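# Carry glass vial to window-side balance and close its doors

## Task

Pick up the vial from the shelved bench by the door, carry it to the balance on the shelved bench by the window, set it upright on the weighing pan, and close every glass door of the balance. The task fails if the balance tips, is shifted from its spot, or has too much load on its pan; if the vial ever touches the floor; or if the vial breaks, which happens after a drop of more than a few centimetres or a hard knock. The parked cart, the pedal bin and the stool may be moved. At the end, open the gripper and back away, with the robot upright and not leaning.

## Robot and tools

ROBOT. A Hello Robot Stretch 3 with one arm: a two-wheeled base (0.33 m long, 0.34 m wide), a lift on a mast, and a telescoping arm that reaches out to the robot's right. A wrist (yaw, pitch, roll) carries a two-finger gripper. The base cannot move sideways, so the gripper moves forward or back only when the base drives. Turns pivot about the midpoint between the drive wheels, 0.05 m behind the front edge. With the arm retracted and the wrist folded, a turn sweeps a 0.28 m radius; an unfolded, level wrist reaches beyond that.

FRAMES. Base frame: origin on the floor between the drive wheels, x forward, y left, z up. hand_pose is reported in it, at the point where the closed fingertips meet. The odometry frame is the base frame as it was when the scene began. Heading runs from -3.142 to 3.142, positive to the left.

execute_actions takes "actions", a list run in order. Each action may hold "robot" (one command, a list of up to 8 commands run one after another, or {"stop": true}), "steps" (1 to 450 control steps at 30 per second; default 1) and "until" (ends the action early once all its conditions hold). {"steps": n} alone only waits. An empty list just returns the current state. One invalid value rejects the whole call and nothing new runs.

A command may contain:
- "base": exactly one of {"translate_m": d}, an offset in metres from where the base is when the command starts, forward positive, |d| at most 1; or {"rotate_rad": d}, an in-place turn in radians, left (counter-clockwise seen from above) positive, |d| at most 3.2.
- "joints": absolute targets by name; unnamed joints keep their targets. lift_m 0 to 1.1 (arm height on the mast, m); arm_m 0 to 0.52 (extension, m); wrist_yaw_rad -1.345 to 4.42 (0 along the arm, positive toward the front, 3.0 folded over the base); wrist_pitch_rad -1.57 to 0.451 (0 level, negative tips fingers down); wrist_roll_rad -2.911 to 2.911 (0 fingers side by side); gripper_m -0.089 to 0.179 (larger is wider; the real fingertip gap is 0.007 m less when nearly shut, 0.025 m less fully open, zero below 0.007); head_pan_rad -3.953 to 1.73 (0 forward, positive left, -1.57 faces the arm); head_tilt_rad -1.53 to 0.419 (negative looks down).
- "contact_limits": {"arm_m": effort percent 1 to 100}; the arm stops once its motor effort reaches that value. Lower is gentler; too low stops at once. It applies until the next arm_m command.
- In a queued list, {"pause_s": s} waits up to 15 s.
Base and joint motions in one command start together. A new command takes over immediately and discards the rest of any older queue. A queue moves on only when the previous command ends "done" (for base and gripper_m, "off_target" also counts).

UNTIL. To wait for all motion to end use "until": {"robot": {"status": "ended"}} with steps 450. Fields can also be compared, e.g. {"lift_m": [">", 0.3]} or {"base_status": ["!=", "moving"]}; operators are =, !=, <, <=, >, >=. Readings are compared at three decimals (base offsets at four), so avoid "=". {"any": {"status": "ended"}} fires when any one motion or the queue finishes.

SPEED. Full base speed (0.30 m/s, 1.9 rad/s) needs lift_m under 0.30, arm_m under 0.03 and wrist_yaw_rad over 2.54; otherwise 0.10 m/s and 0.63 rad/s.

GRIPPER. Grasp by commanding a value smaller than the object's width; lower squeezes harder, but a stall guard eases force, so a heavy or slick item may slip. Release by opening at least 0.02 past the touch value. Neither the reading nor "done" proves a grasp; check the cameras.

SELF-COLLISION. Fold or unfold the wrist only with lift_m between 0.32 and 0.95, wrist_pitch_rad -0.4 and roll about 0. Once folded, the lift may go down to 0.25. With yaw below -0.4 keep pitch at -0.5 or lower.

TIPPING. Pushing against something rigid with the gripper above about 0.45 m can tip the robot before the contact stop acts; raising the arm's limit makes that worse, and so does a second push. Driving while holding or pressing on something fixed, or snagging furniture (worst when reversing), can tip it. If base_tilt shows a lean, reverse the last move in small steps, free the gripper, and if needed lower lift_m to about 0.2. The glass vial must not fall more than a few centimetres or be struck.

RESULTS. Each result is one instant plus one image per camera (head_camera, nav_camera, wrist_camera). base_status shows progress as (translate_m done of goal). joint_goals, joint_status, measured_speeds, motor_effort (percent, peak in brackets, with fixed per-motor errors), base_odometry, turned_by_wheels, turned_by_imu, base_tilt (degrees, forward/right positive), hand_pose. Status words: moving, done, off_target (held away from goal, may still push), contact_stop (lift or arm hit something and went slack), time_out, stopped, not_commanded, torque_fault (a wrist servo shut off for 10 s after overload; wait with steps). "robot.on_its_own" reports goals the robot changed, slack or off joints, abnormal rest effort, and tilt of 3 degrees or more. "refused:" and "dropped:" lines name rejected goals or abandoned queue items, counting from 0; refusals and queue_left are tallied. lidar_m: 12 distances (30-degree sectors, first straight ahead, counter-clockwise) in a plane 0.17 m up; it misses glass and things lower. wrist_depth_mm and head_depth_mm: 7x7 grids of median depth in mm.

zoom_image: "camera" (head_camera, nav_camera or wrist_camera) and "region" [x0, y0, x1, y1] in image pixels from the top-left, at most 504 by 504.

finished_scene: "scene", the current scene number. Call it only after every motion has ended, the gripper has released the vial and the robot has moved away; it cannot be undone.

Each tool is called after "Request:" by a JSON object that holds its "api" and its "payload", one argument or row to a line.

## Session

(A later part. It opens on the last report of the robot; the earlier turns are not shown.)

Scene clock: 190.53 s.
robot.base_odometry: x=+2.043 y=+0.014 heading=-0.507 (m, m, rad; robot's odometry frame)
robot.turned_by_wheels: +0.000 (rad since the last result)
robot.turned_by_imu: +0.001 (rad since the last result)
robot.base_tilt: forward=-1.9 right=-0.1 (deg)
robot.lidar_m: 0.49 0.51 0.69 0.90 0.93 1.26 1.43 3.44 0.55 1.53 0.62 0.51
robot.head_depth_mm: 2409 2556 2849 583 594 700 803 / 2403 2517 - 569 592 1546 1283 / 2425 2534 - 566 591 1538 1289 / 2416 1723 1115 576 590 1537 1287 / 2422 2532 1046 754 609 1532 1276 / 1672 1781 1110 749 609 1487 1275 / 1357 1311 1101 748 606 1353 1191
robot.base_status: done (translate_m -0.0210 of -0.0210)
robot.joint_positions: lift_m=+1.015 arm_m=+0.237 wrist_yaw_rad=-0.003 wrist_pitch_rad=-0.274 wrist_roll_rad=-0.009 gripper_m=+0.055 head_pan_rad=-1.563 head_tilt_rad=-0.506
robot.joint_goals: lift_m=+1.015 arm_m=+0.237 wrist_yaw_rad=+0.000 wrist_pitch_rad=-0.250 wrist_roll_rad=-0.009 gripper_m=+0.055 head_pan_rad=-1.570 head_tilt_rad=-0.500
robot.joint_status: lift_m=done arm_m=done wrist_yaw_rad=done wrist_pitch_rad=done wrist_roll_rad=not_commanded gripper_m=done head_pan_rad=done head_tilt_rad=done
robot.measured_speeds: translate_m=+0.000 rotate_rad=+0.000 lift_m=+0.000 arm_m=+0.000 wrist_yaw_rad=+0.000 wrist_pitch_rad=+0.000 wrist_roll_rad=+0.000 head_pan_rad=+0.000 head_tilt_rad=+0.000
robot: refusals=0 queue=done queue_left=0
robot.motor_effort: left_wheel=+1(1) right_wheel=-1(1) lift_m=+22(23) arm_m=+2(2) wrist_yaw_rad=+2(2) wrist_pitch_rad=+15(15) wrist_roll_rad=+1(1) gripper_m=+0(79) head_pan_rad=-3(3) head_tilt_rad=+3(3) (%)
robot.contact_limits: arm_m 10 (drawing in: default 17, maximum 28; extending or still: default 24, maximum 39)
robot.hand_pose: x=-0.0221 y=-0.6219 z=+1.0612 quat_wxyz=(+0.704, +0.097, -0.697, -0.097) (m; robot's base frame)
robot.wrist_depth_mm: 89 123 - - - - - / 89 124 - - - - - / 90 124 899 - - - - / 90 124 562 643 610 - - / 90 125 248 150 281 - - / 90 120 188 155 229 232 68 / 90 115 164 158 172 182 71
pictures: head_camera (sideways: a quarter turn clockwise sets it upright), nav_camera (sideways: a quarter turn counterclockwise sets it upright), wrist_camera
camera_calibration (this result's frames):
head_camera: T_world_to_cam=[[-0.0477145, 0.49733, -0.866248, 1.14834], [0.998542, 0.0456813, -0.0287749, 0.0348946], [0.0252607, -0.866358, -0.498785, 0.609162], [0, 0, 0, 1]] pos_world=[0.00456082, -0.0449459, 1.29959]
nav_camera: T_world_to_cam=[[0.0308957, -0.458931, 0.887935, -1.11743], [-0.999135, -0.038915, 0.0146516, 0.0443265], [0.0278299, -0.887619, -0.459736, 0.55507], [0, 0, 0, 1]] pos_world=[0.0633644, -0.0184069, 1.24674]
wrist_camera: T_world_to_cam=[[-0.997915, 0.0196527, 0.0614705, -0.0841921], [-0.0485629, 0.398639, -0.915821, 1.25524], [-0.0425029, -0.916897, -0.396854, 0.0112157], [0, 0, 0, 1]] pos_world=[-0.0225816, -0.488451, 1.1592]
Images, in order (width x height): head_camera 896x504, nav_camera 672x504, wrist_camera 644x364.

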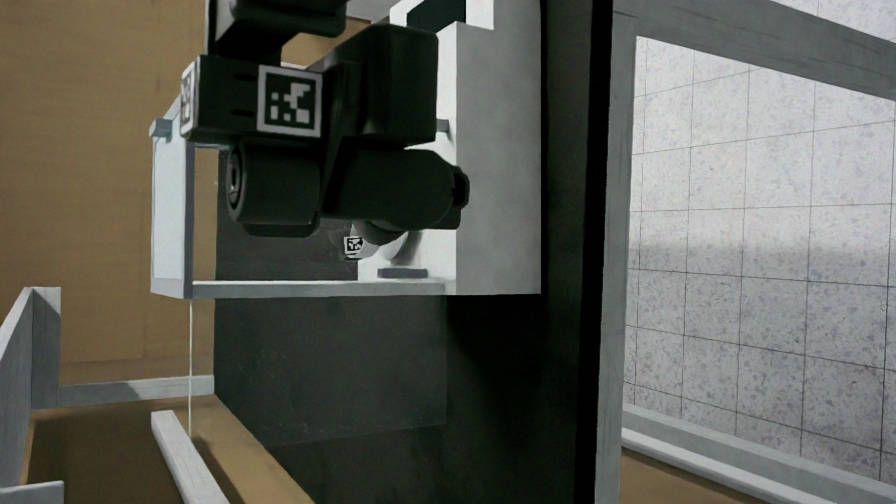

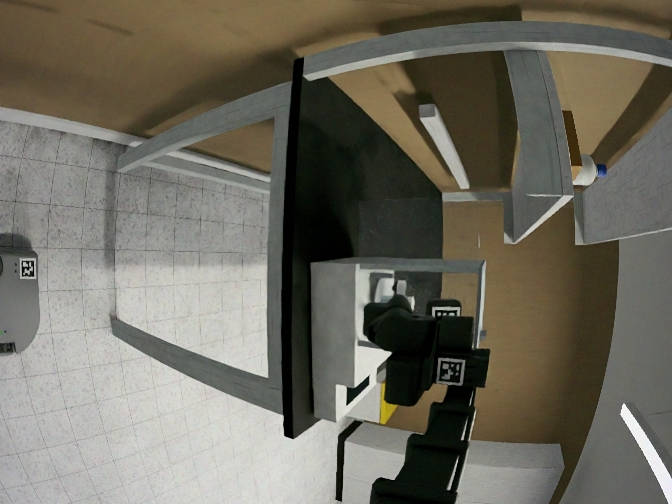

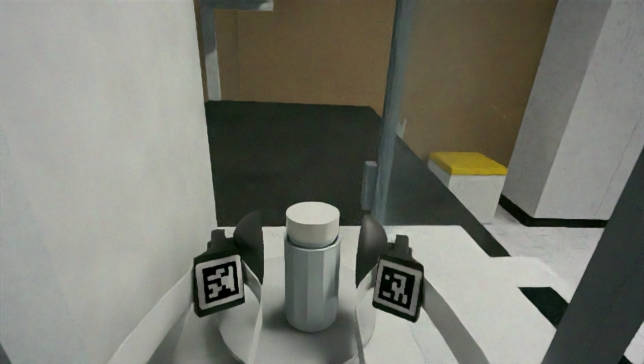

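Request:
{"api": "execute_actions", "payload": {
  "actions": [
    {"robot":[{"joints":{"gripper_m":0.048}},{"joints":{"arm_m":0.193},"contact_limits":{"arm_m":10}},{"joints":{"gripper_m":0.032}},{"joints":{"arm_m":0.10},"contact_limits":{"arm_m":10}},{"base":{"translate_m":0.062},"joints":{"lift_m":1.01}}],"steps":450,"until":{"robot":{"status":"ended"}}}
  ]
}}

Scene clock: 198.97 s.
robot.base_odometry: x=+2.097 y=-0.016 heading=-0.507 (m, m, rad; robot's odometry frame)
robot.turned_by_wheels: +0.000 (rad since the last result)
robot.turned_by_imu: +0.001 (rad since the last result)
robot.base_tilt: forward=-1.8 right=+0.0 (deg)
robot.lidar_m: 0.43 0.45 0.60 0.90 0.93 1.26 1.49 3.46 0.57 1.28 0.59 0.45
robot.head_depth_mm: 2412 2522 - - - 1515 896 / 2395 1581 1272 - - 1543 1284 / 2411 1580 1221 - - 1502 1288 / 2397 2531 1121 752 610 1529 1278 / 2318 2531 1110 752 608 1531 1283 / 1396 1612 1114 751 608 1443 1279 / 395 1130 1096 746 605 1301 1102
robot.base_status: done (translate_m +0.0620 of +0.0620)
robot.joint_positions: lift_m=+1.010 arm_m=+0.100 wrist_yaw_rad=-0.002 wrist_pitch_rad=-0.274 wrist_roll_rad=-0.009 gripper_m=+0.032 head_pan_rad=-1.563 head_tilt_rad=-0.506
robot.joint_goals: lift_m=+1.010 arm_m=+0.100 wrist_yaw_rad=+0.000 wrist_pitch_rad=-0.250 wrist_roll_rad=-0.009 gripper_m=+0.032 head_pan_rad=-1.570 head_tilt_rad=-0.500
robot.joint_status: lift_m=done arm_m=done wrist_yaw_rad=done wrist_pitch_rad=done wrist_roll_rad=not_commanded gripper_m=done head_pan_rad=done head_tilt_rad=done
robot.measured_speeds: translate_m=+0.000 rotate_rad=+0.000 lift_m=+0.000 arm_m=+0.000 wrist_yaw_rad=+0.000 wrist_pitch_rad=+0.000 wrist_roll_rad=+0.000 head_pan_rad=+0.000 head_tilt_rad=+0.000
robot: refusals=0 queue=done queue_left=0
robot.motor_effort: left_wheel=+1(4) right_wheel=-1(2) lift_m=+22(23) arm_m=-2(3) wrist_yaw_rad=+2(2) wrist_pitch_rad=+14(14) wrist_roll_rad=+1(0) gripper_m=+0(64) head_pan_rad=-3(4) head_tilt_rad=+3(2) (%)
robot.contact_limits: arm_m 10 (drawing in: default 17, maximum 28; extending or still: default 24, maximum 39)
robot.hand_pose: x=-0.0220 y=-0.4854 z=+1.0565 quat_wxyz=(+0.704, +0.096, -0.697, -0.097) (m; robot's base frame)
robot.wrist_depth_mm: 541 809 - - - - - / 496 771 - - - - - / 550 796 970 906 - - - / 532 575 607 367 355 - - / 420 428 452 249 274 264 - / 331 338 356 217 226 231 253 / 272 277 279 236 239 252 259
pictures: head_camera (sideways: a quarter turn clockwise sets it upright), nav_camera (sideways: a quarter turn counterclockwise sets it upright), wrist_camera
camera_calibration (this result's frames):
head_camera: T_world_to_cam=[[-0.0477143, 0.49733, -0.866248, 1.14834], [0.998542, 0.045681, -0.0287749, 0.0348946], [0.0252605, -0.866358, -0.498785, 0.609162], [0, 0, 0, 1]] pos_world=[0.00456081, -0.0449459, 1.29959]
nav_camera: T_world_to_cam=[[0.0308956, -0.458931, 0.887935, -1.11743], [-0.999135, -0.0389148, 0.0146516, 0.0443265], [0.0278297, -0.887619, -0.459736, 0.55507], [0, 0, 0, 1]] pos_world=[0.0633644, -0.0184069, 1.24674]
wrist_camera: T_world_to_cam=[[-0.997921, 0.0194249, 0.0614545, -0.0866063], [-0.0486789, 0.397768, -0.916194, 1.19645], [-0.0422416, -0.91728, -0.395995, 0.133359], [0, 0, 0, 1]] pos_world=[-0.0225511, -0.3519, 1.15431]
Images, in order (width x height): head_camera 896x504, nav_camera 672x504, wrist_camera 644x364.

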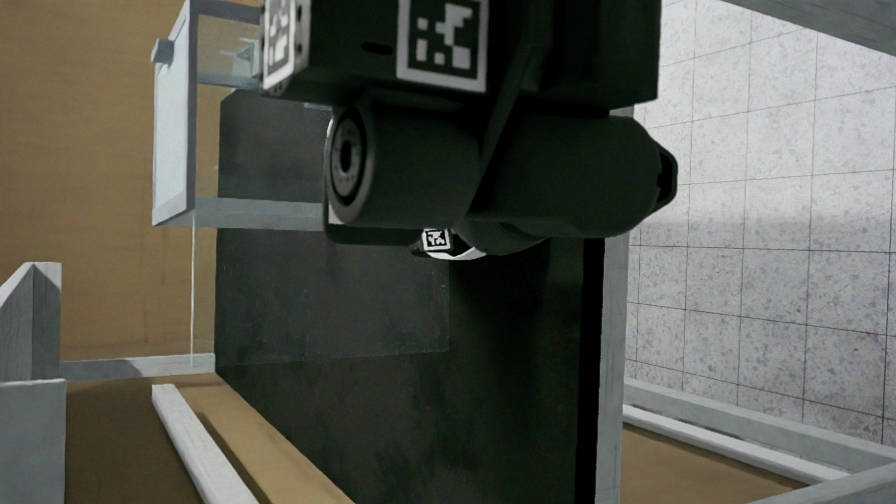

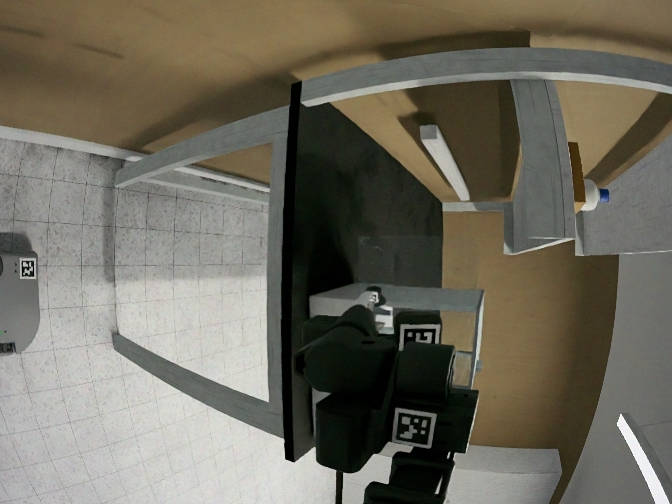

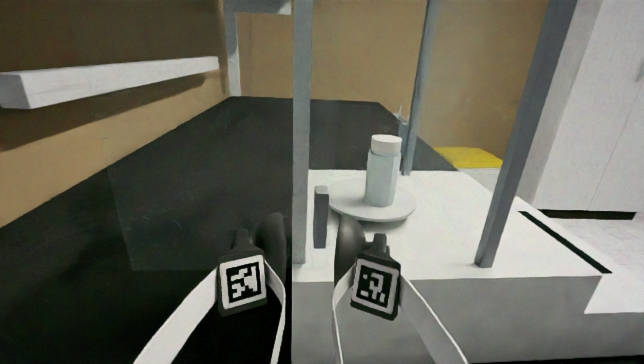

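Request:
{"api": "execute_actions", "payload": {
  "actions": [
    {"robot":[{"base":{"translate_m":-0.006}},{"joints":{"arm_m":0.13},"contact_limits":{"arm_m":7}}],"steps":450,"until":{"robot":{"status":"ended"}}}
  ]
}}

Request:
{"api": "zoom_image", "payload": {
  "camera": "wrist_camera",
  "region": [210, 164, 410, 324]
}}

Scene clock: 205.00 s.
robot.base_odometry: x=+2.092 y=-0.013 heading=-0.507 (m, m, rad; robot's odometry frame)
robot.turned_by_wheels: +0.000 (rad since the last result)
robot.turned_by_imu: +0.001 (rad since the last result)
robot.base_tilt: forward=-1.9 right=-0.1 (deg)
robot.lidar_m: 0.44 0.45 0.61 0.90 0.93 1.26 1.48 3.45 0.57 1.30 0.59 0.45
robot.head_depth_mm: 2405 2512 - - 614 1551 848 / 2387 1770 - - 612 1545 1289 / 2420 1576 1319 - - 1547 1293 / 2402 2534 1127 753 614 1538 1288 / 2341 2533 1119 752 610 1527 1284 / 1490 1644 1115 749 608 1445 1277 / 395 1157 1112 748 607 1316 1130
robot.base_status: done (translate_m -0.0060 of -0.0060)
robot.joint_positions: lift_m=+1.010 arm_m=+0.129 wrist_yaw_rad=+0.003 wrist_pitch_rad=-0.278 wrist_roll_rad=-0.009 gripper_m=+0.032 head_pan_rad=-1.563 head_tilt_rad=-0.506
robot.joint_goals: lift_m=+1.010 arm_m=+0.130 wrist_yaw_rad=+0.000 wrist_pitch_rad=-0.250 wrist_roll_rad=-0.009 gripper_m=+0.032 head_pan_rad=-1.570 head_tilt_rad=-0.500
robot.joint_status: lift_m=done arm_m=done wrist_yaw_rad=done wrist_pitch_rad=done wrist_roll_rad=not_commanded gripper_m=done head_pan_rad=done head_tilt_rad=done
robot.measured_speeds: translate_m=+0.000 rotate_rad=+0.000 lift_m=+0.000 arm_m=+0.000 wrist_yaw_rad=+0.000 wrist_pitch_rad=+0.000 wrist_roll_rad=+0.000 head_pan_rad=+0.000 head_tilt_rad=+0.000
robot: refusals=0 queue=done queue_left=0
robot.motor_effort: left_wheel=+1(4) right_wheel=-1(4) lift_m=+22(22) arm_m=+6(6) wrist_yaw_rad=-2(1) wrist_pitch_rad=+17(17) wrist_roll_rad=+1(1) gripper_m=+1(0) head_pan_rad=-3(3) head_tilt_rad=+3(2) (%)
robot.contact_limits: arm_m 7 (drawing in: default 17, maximum 28; extending or still: default 24, maximum 39)
robot.hand_pose: x=-0.0208 y=-0.5140 z=+1.0553 quat_wxyz=(+0.704, +0.100, -0.696, -0.097) (m; robot's base frame)
robot.wrist_depth_mm: 545 812 - - - - - / 490 763 - - - - - / 554 769 963 870 - - - / 520 583 596 315 331 - - / 413 423 452 183 257 259 - / 327 335 355 196 213 206 226 / 271 273 279 197 200 208 219
pictures: head_camera (sideways: a quarter turn clockwise sets it upright), nav_camera (sideways: a quarter turn counterclockwise sets it upright), wrist_camera
camera_calibration (this result's frames):
head_camera: T_world_to_cam=[[-0.0477144, 0.49733, -0.866248, 1.14834], [0.998542, 0.0456812, -0.0287749, 0.0348946], [0.0252606, -0.866358, -0.498785, 0.609162], [0, 0, 0, 1]] pos_world=[0.00456081, -0.0449459, 1.29959]
nav_camera: T_world_to_cam=[[0.0308956, -0.458931, 0.887935, -1.11743], [-0.999135, -0.0389149, 0.0146516, 0.0443265], [0.0278298, -0.887619, -0.459736, 0.55507], [0, 0, 0, 1]] pos_world=[0.0633644, -0.0184069, 1.24674]
wrist_camera: T_world_to_cam=[[-0.998008, 0.0138932, 0.0615361, -0.0876549], [-0.050778, 0.401907, -0.914271, 1.20688], [-0.0374339, -0.915575, -0.400401, 0.112369], [0, 0, 0, 1]] pos_world=[-0.0219911, -0.380952, 1.1538]
Images, in order (width x height): head_camera 896x504, nav_camera 672x504, wrist_camera 644x364.

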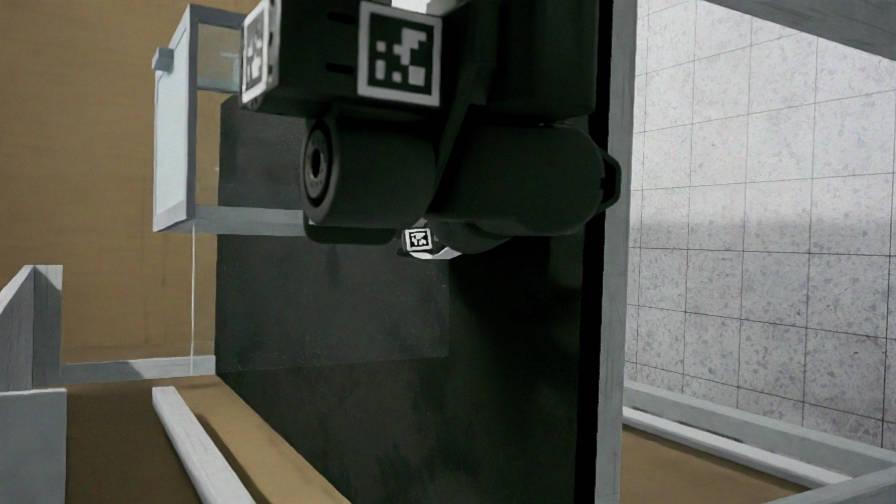

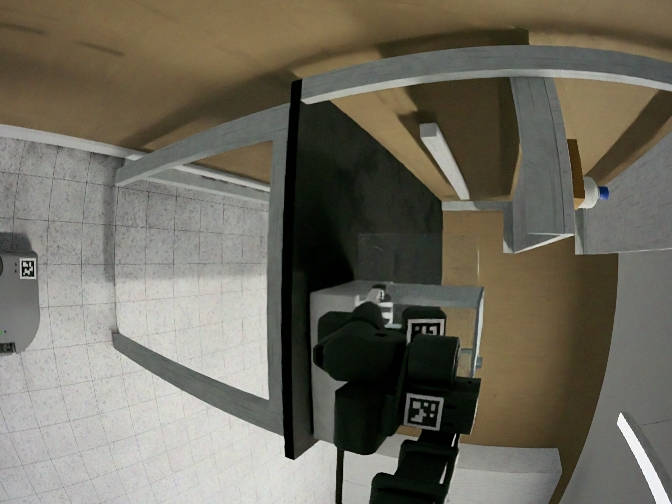

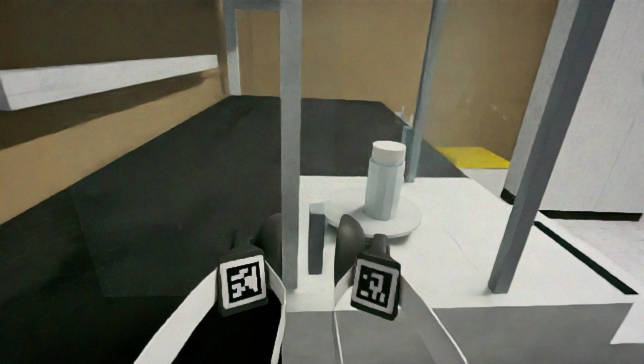

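Region (210, 164, 410, 324) of wrist_camera's 644x364 image, scaled by 2.520; it fills the top 403 rows of this view, and the rest is white.

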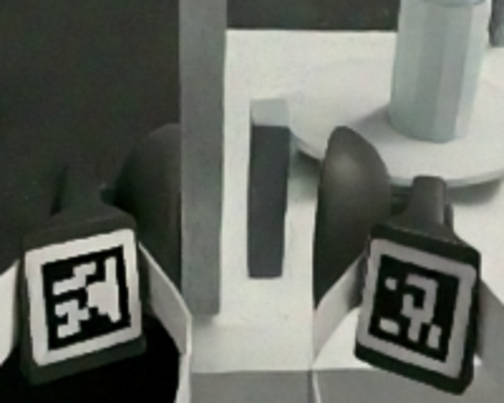

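Request:
{"api": "execute_actions", "payload": {
  "actions": [
    {"robot":[{"joints":{"arm_m":0.125}},{"base":{"translate_m":-0.118}}],"steps":450,"until":{"robot":{"status":"ended"}}}
  ]
}}

Scene clock: 209.10 s.
robot.base_odometry: x=+1.988 y=+0.044 heading=-0.507 (m, m, rad; robot's odometry frame)
robot.turned_by_wheels: +0.000 (rad since the last result)
robot.turned_by_imu: +0.001 (rad since the last result)
robot.base_tilt: forward=-1.9 right=-0.1 (deg)
robot.lidar_m: 0.55 0.57 0.77 0.90 0.93 1.27 1.36 3.45 0.53 1.78 0.66 0.58
robot.head_depth_mm: 2401 2603 - - 615 1422 1287 / 2404 2568 - - 614 726 807 / 2426 1740 1222 - - 1547 1286 / 2410 1725 1199 582 592 1541 1286 / 2418 1712 1045 580 589 1531 1278 / 1699 1783 1033 719 609 1530 1267 / 1469 1500 1109 744 605 1443 1246
robot.base_status: done (translate_m -0.1180 of -0.1180)
robot.joint_positions: lift_m=+1.010 arm_m=+0.125 wrist_yaw_rad=+0.004 wrist_pitch_rad=-0.274 wrist_roll_rad=-0.009 gripper_m=+0.032 head_pan_rad=-1.563 head_tilt_rad=-0.506
robot.joint_goals: lift_m=+1.010 arm_m=+0.125 wrist_yaw_rad=+0.000 wrist_pitch_rad=-0.250 wrist_roll_rad=-0.009 gripper_m=+0.032 head_pan_rad=-1.570 head_tilt_rad=-0.500
robot.joint_status: lift_m=done arm_m=done wrist_yaw_rad=done wrist_pitch_rad=done wrist_roll_rad=not_commanded gripper_m=done head_pan_rad=done head_tilt_rad=done
robot.measured_speeds: translate_m=+0.000 rotate_rad=+0.000 lift_m=+0.000 arm_m=+0.000 wrist_yaw_rad=+0.000 wrist_pitch_rad=+0.000 wrist_roll_rad=+0.000 head_pan_rad=+0.000 head_tilt_rad=+0.000
robot: refusals=0 queue=done queue_left=0
robot.motor_effort: left_wheel=+2(3) right_wheel=-2(7) lift_m=+22(22) arm_m=-2(4) wrist_yaw_rad=-2(2) wrist_pitch_rad=+14(17) wrist_roll_rad=+1(1) gripper_m=+0(1) head_pan_rad=-3(3) head_tilt_rad=+3(3) (%)
robot.hand_pose: x=-0.0206 y=-0.5104 z=+1.0564 quat_wxyz=(+0.704, +0.099, -0.697, -0.095) (m; robot's base frame)
robot.wrist_depth_mm: 159 223 - - - - - / 160 225 - - - - - / 628 228 974 888 - - - / 531 227 279 341 754 - - / 413 228 252 251 305 - - / 327 199 - 200 222 281 - / 273 195 203 210 218 230 -
pictures: head_camera (sideways: a quarter turn clockwise sets it upright), nav_camera (sideways: a quarter turn counterclockwise sets it upright), wrist_camera
camera_calibration (this result's frames):
head_camera: T_world_to_cam=[[-0.0477144, 0.49733, -0.866248, 1.14834], [0.998542, 0.0456812, -0.0287749, 0.0348946], [0.0252606, -0.866358, -0.498785, 0.609162], [0, 0, 0, 1]] pos_world=[0.00456081, -0.0449459, 1.29959]
nav_camera: T_world_to_cam=[[0.0308956, -0.458931, 0.887935, -1.11743], [-0.999135, -0.0389149, 0.0146516, 0.0443265], [0.0278298, -0.887619, -0.459736, 0.55507], [0, 0, 0, 1]] pos_world=[0.0633644, -0.0184069, 1.24674]
wrist_camera: T_world_to_cam=[[-0.998022, 0.0132338, 0.0614574, -0.0877993], [-0.051143, 0.397588, -0.916138, 1.20621], [-0.0365587, -0.917469, -0.396125, 0.110677], [0, 0, 0, 1]] pos_world=[-0.0218899, -0.376872, 1.1543]
Images, in order (width x height): head_camera 896x504, nav_camera 672x504, wrist_camera 644x364.

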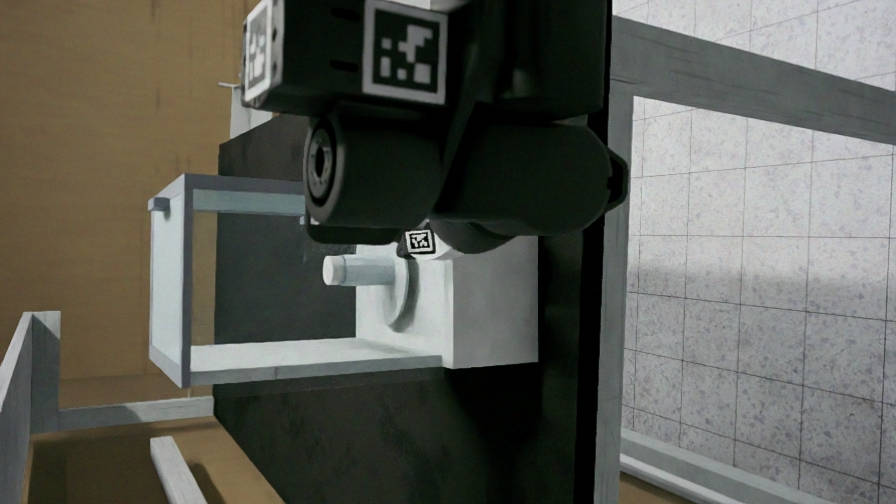

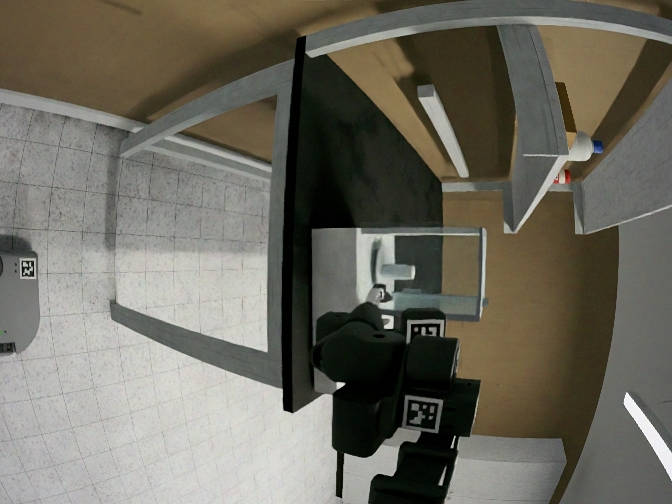

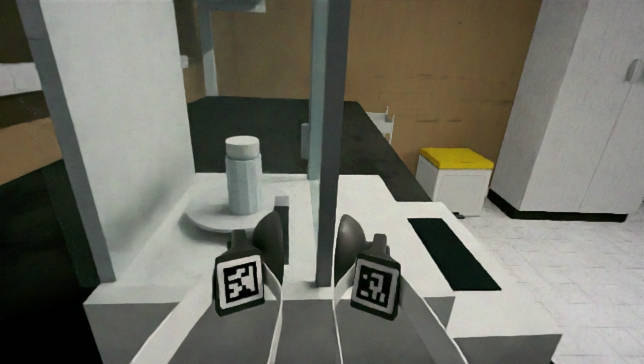

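Request:
{"api": "execute_actions", "payload": {
  "actions": [
    {"robot":{"base":{"translate_m":-0.013}},"steps":450,"until":{"robot":{"status":"ended"}}}
  ]
}}

Scene clock: 212.33 s.
robot.base_odometry: x=+1.977 y=+0.051 heading=-0.507 (m, m, rad; robot's odometry frame)
robot.turned_by_wheels: +0.000 (rad since the last result)
robot.turned_by_imu: +0.001 (rad since the last result)
robot.base_tilt: forward=-1.9 right=+0.0 (deg)
robot.lidar_m: 0.57 0.59 0.79 0.90 0.93 1.26 1.35 3.78 0.52 0.52 0.67 0.59
robot.head_depth_mm: 2390 2592 - - 622 1463 1290 / 2403 2610 - - 613 704 809 / 2405 2526 1310 - - 1546 1281 / 2421 1734 1123 583 593 1524 1286 / 2403 2539 1111 580 589 1533 1275 / 1717 1531 920 684 607 1516 1284 / 1486 1516 1105 747 606 1448 1272
robot.base_status: done (translate_m -0.0130 of -0.0130)
robot.joint_positions: lift_m=+1.010 arm_m=+0.125 wrist_yaw_rad=+0.004 wrist_pitch_rad=-0.274 wrist_roll_rad=-0.009 gripper_m=+0.032 head_pan_rad=-1.563 head_tilt_rad=-0.506
robot.joint_goals: lift_m=+1.010 arm_m=+0.125 wrist_yaw_rad=+0.000 wrist_pitch_rad=-0.250 wrist_roll_rad=-0.009 gripper_m=+0.032 head_pan_rad=-1.570 head_tilt_rad=-0.500
robot.joint_status: lift_m=done arm_m=done wrist_yaw_rad=done wrist_pitch_rad=done wrist_roll_rad=not_commanded gripper_m=done head_pan_rad=done head_tilt_rad=done
robot.measured_speeds: translate_m=+0.000 rotate_rad=+0.000 lift_m=+0.000 arm_m=+0.000 wrist_yaw_rad=+0.000 wrist_pitch_rad=+0.000 wrist_roll_rad=+0.000 head_pan_rad=+0.000 head_tilt_rad=+0.000
robot: refusals=0 queue=done queue_left=0
robot.motor_effort: left_wheel=+2(3) right_wheel=-2(5) lift_m=+22(22) arm_m=-2(1) wrist_yaw_rad=-3(2) wrist_pitch_rad=+14(14) wrist_roll_rad=+1(1) gripper_m=-1(1) head_pan_rad=-2(3) head_tilt_rad=+2(3) (%)
robot.hand_pose: x=-0.0206 y=-0.5104 z=+1.0564 quat_wxyz=(+0.704, +0.099, -0.697, -0.095) (m; robot's base frame)
robot.wrist_depth_mm: 173 251 - - - - - / 173 251 - - - - - / 179 251 986 923 - - - / 190 253 282 365 - - - / 381 233 253 258 322 - - / 326 200 - 203 257 - - / 263 197 206 212 220 231 -
pictures: head_camera (sideways: a quarter turn clockwise sets it upright), nav_camera (sideways: a quarter turn counterclockwise sets it upright), wrist_camera
camera_calibration (this result's frames):
head_camera: T_world_to_cam=[[-0.0477143, 0.49733, -0.866248, 1.14834], [0.998542, 0.045681, -0.0287749, 0.0348946], [0.0252605, -0.866358, -0.498785, 0.609162], [0, 0, 0, 1]] pos_world=[0.00456081, -0.0449459, 1.29959]
nav_camera: T_world_to_cam=[[0.0308956, -0.458931, 0.887935, -1.11743], [-0.999135, -0.0389148, 0.0146516, 0.0443265], [0.0278297, -0.887619, -0.459736, 0.55507], [0, 0, 0, 1]] pos_world=[0.0633644, -0.0184069, 1.24674]
wrist_camera: T_world_to_cam=[[-0.998022, 0.0132362, 0.0614571, -0.0877983], [-0.0511421, 0.397582, -0.91614, 1.20622], [-0.0365604, -0.917471, -0.396118, 0.110668], [0, 0, 0, 1]] pos_world=[-0.0218901, -0.376872, 1.1543]
Images, in order (width x height): head_camera 896x504, nav_camera 672x504, wrist_camera 644x364.

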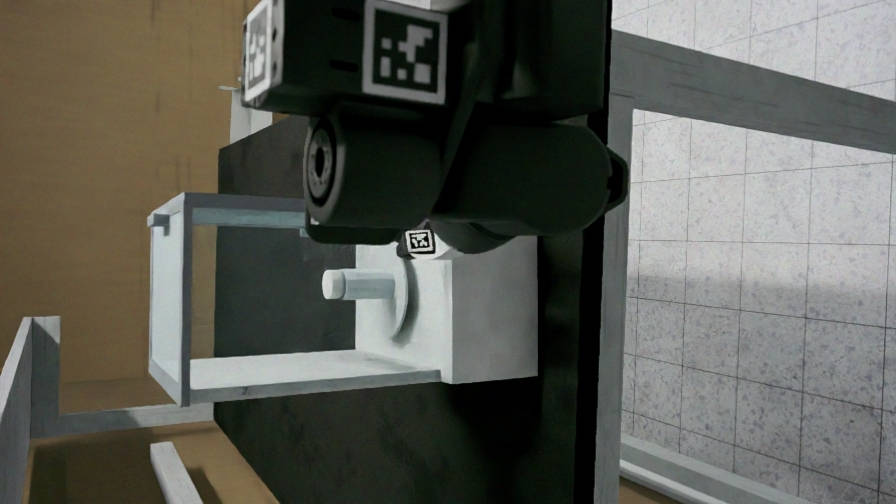

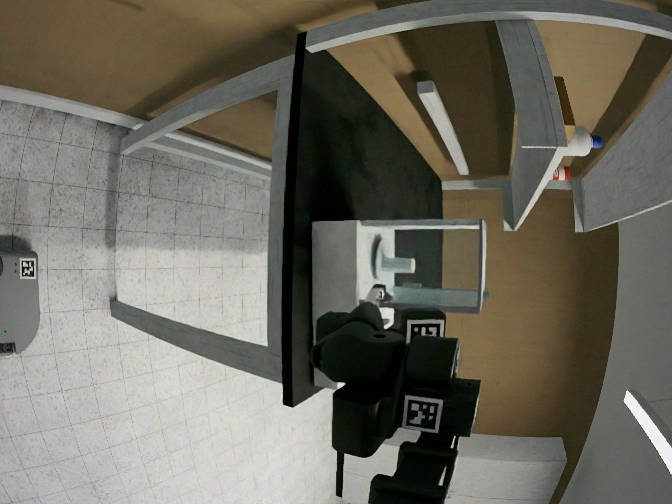

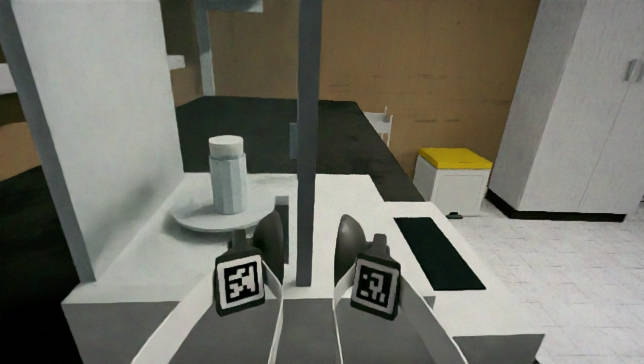

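Request:
{"api": "execute_actions", "payload": {
  "actions": [
    {"robot":{"base":{"translate_m":-0.007}},"steps":450,"until":{"robot":{"status":"ended"}}}
  ]
}}

Scene clock: 215.80 s.
robot.base_odometry: x=+1.971 y=+0.054 heading=-0.507 (m, m, rad; robot's odometry frame)
robot.turned_by_wheels: +0.000 (rad since the last result)
robot.turned_by_imu: +0.001 (rad since the last result)
robot.base_tilt: forward=-1.9 right=+0.0 (deg)
robot.lidar_m: 0.57 0.59 0.80 0.90 0.93 1.26 1.34 3.76 0.53 0.52 0.68 0.60
robot.head_depth_mm: 2428 2586 - - 1753 1499 1291 / 2399 2625 - - 614 704 812 / 2410 2516 1308 - - 1551 1285 / 2427 1728 1203 583 592 1535 1279 / 2425 2556 1118 580 591 1524 1283 / 1702 629 630 686 608 1529 1269 / 1503 1524 1105 746 606 1451 1278
robot.base_status: done (translate_m -0.0070 of -0.0070)
robot.joint_positions: lift_m=+1.010 arm_m=+0.125 wrist_yaw_rad=+0.004 wrist_pitch_rad=-0.274 wrist_roll_rad=-0.009 gripper_m=+0.032 head_pan_rad=-1.563 head_tilt_rad=-0.506
robot.joint_goals: lift_m=+1.010 arm_m=+0.125 wrist_yaw_rad=+0.000 wrist_pitch_rad=-0.250 wrist_roll_rad=-0.009 gripper_m=+0.032 head_pan_rad=-1.570 head_tilt_rad=-0.500
robot.joint_status: lift_m=done arm_m=done wrist_yaw_rad=done wrist_pitch_rad=done wrist_roll_rad=not_commanded gripper_m=done head_pan_rad=done head_tilt_rad=done
robot.measured_speeds: translate_m=+0.000 rotate_rad=+0.000 lift_m=+0.000 arm_m=+0.000 wrist_yaw_rad=+0.000 wrist_pitch_rad=+0.000 wrist_roll_rad=+0.000 head_pan_rad=+0.000 head_tilt_rad=+0.000
robot: refusals=0 queue=done queue_left=0
robot.motor_effort: left_wheel=+2(4) right_wheel=-3(6) lift_m=+22(22) arm_m=-1(2) wrist_yaw_rad=-3(2) wrist_pitch_rad=+14(14) wrist_roll_rad=+1(1) gripper_m=-1(2) head_pan_rad=-2(3) head_tilt_rad=+2(2) (%)
robot.hand_pose: x=-0.0204 y=-0.5104 z=+1.0564 quat_wxyz=(+0.704, +0.099, -0.697, -0.095) (m; robot's base frame)
robot.wrist_depth_mm: 180 264 - - - - - / 181 265 - - - - - / 188 266 978 978 - - - / 187 266 294 367 - - - / 375 241 249 252 339 - - / 315 201 - 202 265 - - / 256 197 205 212 221 233 -
pictures: head_camera (sideways: a quarter turn clockwise sets it upright), nav_camera (sideways: a quarter turn counterclockwise sets it upright), wrist_camera
camera_calibration (this result's frames):
head_camera: T_world_to_cam=[[-0.0477145, 0.49733, -0.866248, 1.14834], [0.998542, 0.0456813, -0.0287749, 0.0348946], [0.0252607, -0.866358, -0.498784, 0.609162], [0, 0, 0, 1]] pos_world=[0.00456082, -0.0449459, 1.29959]
nav_camera: T_world_to_cam=[[0.0308957, -0.458931, 0.887935, -1.11743], [-0.999135, -0.038915, 0.0146516, 0.0443265], [0.0278299, -0.887619, -0.459736, 0.555069], [0, 0, 0, 1]] pos_world=[0.0633644, -0.0184069, 1.24674]
wrist_camera: T_world_to_cam=[[-0.998028, 0.0127383, 0.0614575, -0.0879333], [-0.0513411, 0.397546, -0.916145, 1.20621], [-0.0361023, -0.917494, -0.396108, 0.11066], [0, 0, 0, 1]] pos_world=[-0.0218368, -0.376872, 1.1543]
Images, in order (width x height): head_camera 896x504, nav_camera 672x504, wrist_camera 644x364.

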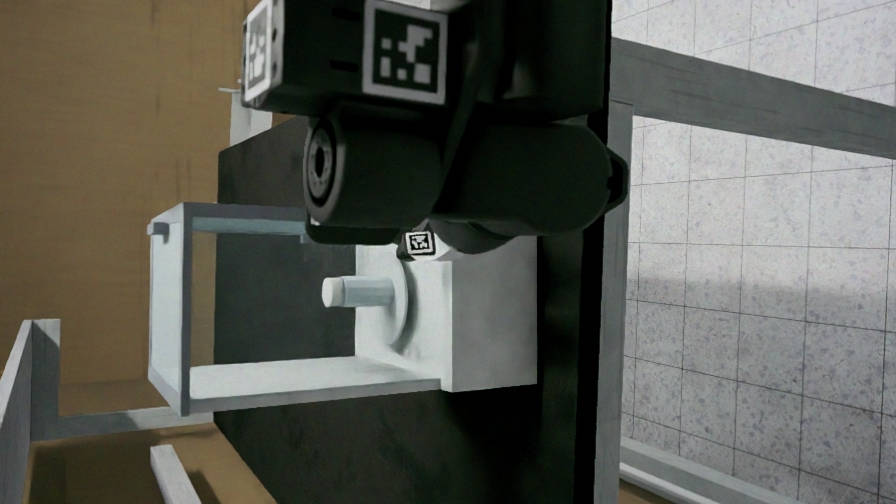

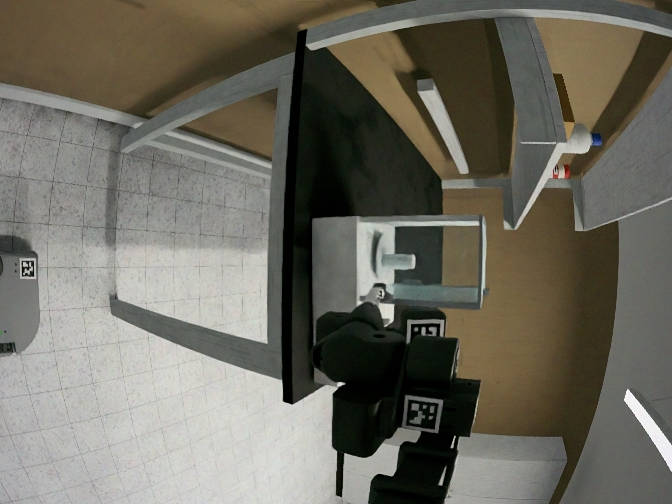

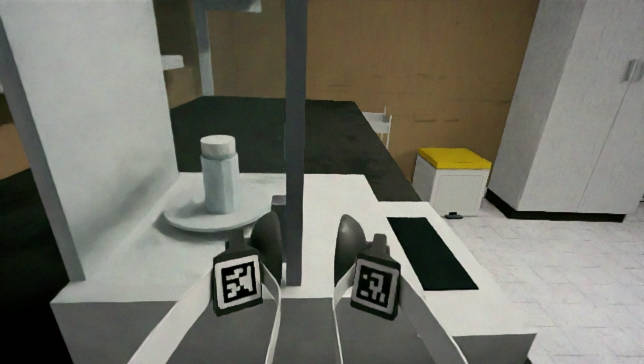

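Request:
{"api": "execute_actions", "payload": {
  "actions": [
    {"robot":[{"joints":{"arm_m":0.0}},{"joints":{"wrist_yaw_rad":1.5,"lift_m":0.9,"head_pan_rad":-1.2},"base":{"translate_m":-0.2}}],"steps":450,"until":{"robot":{"status":"ended"}}}
  ]
}}

Scene clock: 223.00 s.
robot.base_odometry: x=+1.796 y=+0.151 heading=-0.507 (m, m, rad; robot's odometry frame)
robot.turned_by_wheels: +0.000 (rad since the last result)
robot.turned_by_imu: +0.002 (rad since the last result)
robot.base_tilt: forward=-1.9 right=-0.1 (deg)
robot.lidar_m: 0.77 0.80 0.94 0.90 0.93 1.15 1.15 3.99 2.53 0.51 0.94 0.80
robot.head_depth_mm: 2337 2490 1148 670 574 1555 1325 / 2396 2558 1139 614 590 660 788 / 1811 1735 736 595 616 1543 1276 / 1667 1723 1126 617 642 1539 - / 1374 620 657 636 690 1531 1363 / 1168 1206 1035 718 1486 1452 1279 / 1016 1053 1077 747 1282 1326 1214
robot.base_status: done (translate_m -0.2000 of -0.2000)
robot.joint_positions: lift_m=+0.900 arm_m=+0.000 wrist_yaw_rad=+1.497 wrist_pitch_rad=-0.273 wrist_roll_rad=-0.009 gripper_m=+0.032 head_pan_rad=-1.207 head_tilt_rad=-0.506
robot.joint_goals: lift_m=+0.900 arm_m=+0.000 wrist_yaw_rad=+1.500 wrist_pitch_rad=-0.250 wrist_roll_rad=-0.009 gripper_m=+0.032 head_pan_rad=-1.200 head_tilt_rad=-0.500
robot.joint_status: lift_m=done arm_m=done wrist_yaw_rad=done wrist_pitch_rad=done wrist_roll_rad=not_commanded gripper_m=done head_pan_rad=done head_tilt_rad=done
robot.measured_speeds: translate_m=+0.000 rotate_rad=+0.000 lift_m=+0.000 arm_m=+0.000 wrist_yaw_rad=+0.000 wrist_pitch_rad=+0.000 wrist_roll_rad=+0.000 head_pan_rad=+0.000 head_tilt_rad=+0.000
robot: refusals=0 queue=done queue_left=0
robot.motor_effort: left_wheel=+1(3) right_wheel=+0(4) lift_m=+22(23) arm_m=-2(3) wrist_yaw_rad=+2(1) wrist_pitch_rad=+14(14) wrist_roll_rad=+1(1) gripper_m=+0(2) head_pan_rad=+3(22) head_tilt_rad=+2(3) (%)
robot.hand_pose: x=+0.2182 y=-0.1630 z=+0.9466 quat_wxyz=(+0.581, +0.545, -0.445, +0.409) (m; robot's base frame)
robot.wrist_depth_mm: 588 594 614 635 650 660 665 / 615 645 647 681 687 711 737 / 657 677 693 724 736 628 671 / 711 717 754 779 773 503 383 / 751 777 782 813 815 880 342 / 820 844 843 897 817 964 - / 869 902 970 1000 - - -
pictures: head_camera (sideways: a quarter turn clockwise sets it upright), nav_camera (sideways: a quarter turn counterclockwise sets it upright), wrist_camera
camera_calibration (this result's frames):
head_camera: T_world_to_cam=[[-0.218021, 0.449534, -0.866248, 1.14938], [0.920041, 0.390764, -0.0287749, 0.0353735], [0.325563, -0.803257, -0.498785, 0.60733], [0, 0, 0, 1]] pos_world=[0.0203189, -0.0426653, 1.29959]
nav_camera: T_world_to_cam=[[0.188876, -0.419402, 0.887935, -1.11839], [-0.922955, -0.384629, 0.0146516, 0.0438618], [0.33538, -0.822291, -0.459736, 0.553194], [0, 0, 0, 1]] pos_world=[0.0661893, 0.00270074, 1.24674]
wrist_camera: T_world_to_cam=[[-0.0909994, -0.993954, 0.0614408, -0.209474], [-0.399507, -0.0200776, -0.91651, 0.988057], [0.912203, -0.107948, -0.395264, 0.318678], [0, 0, 0, 1]] pos_world=[0.0849742, -0.153969, 1.0444]
Images, in order (width x height): head_camera 896x504, nav_camera 672x504, wrist_camera 644x364.

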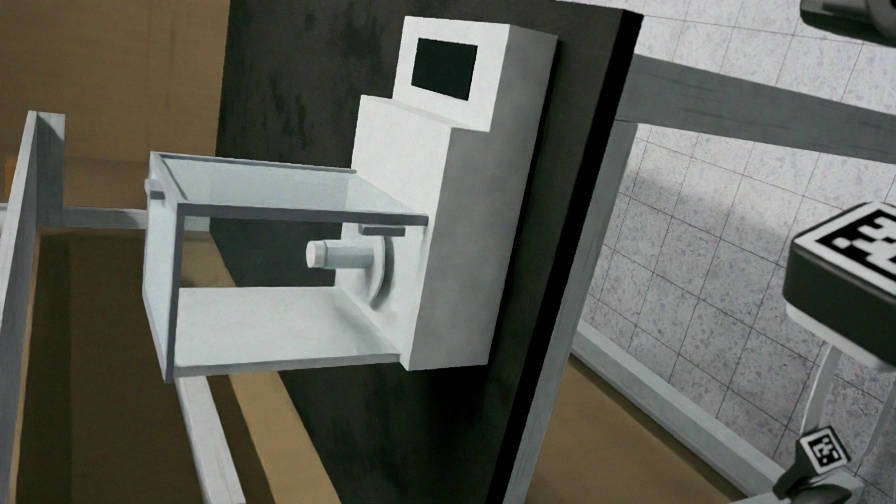

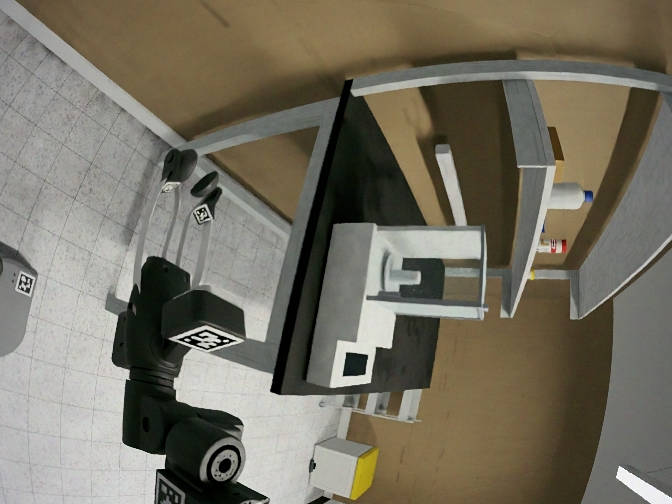

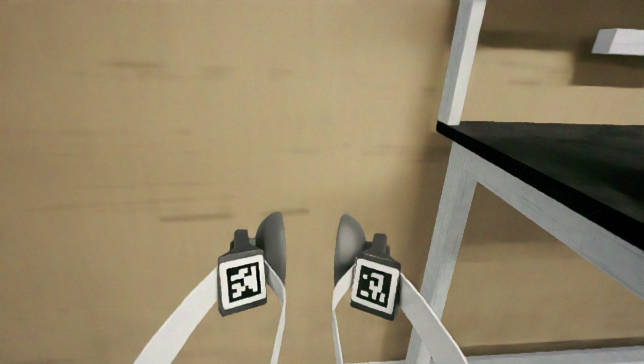

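Request:
{"api": "finished_scene", "payload": {
  "scene": 1
}}

The scene is finished: the task was done.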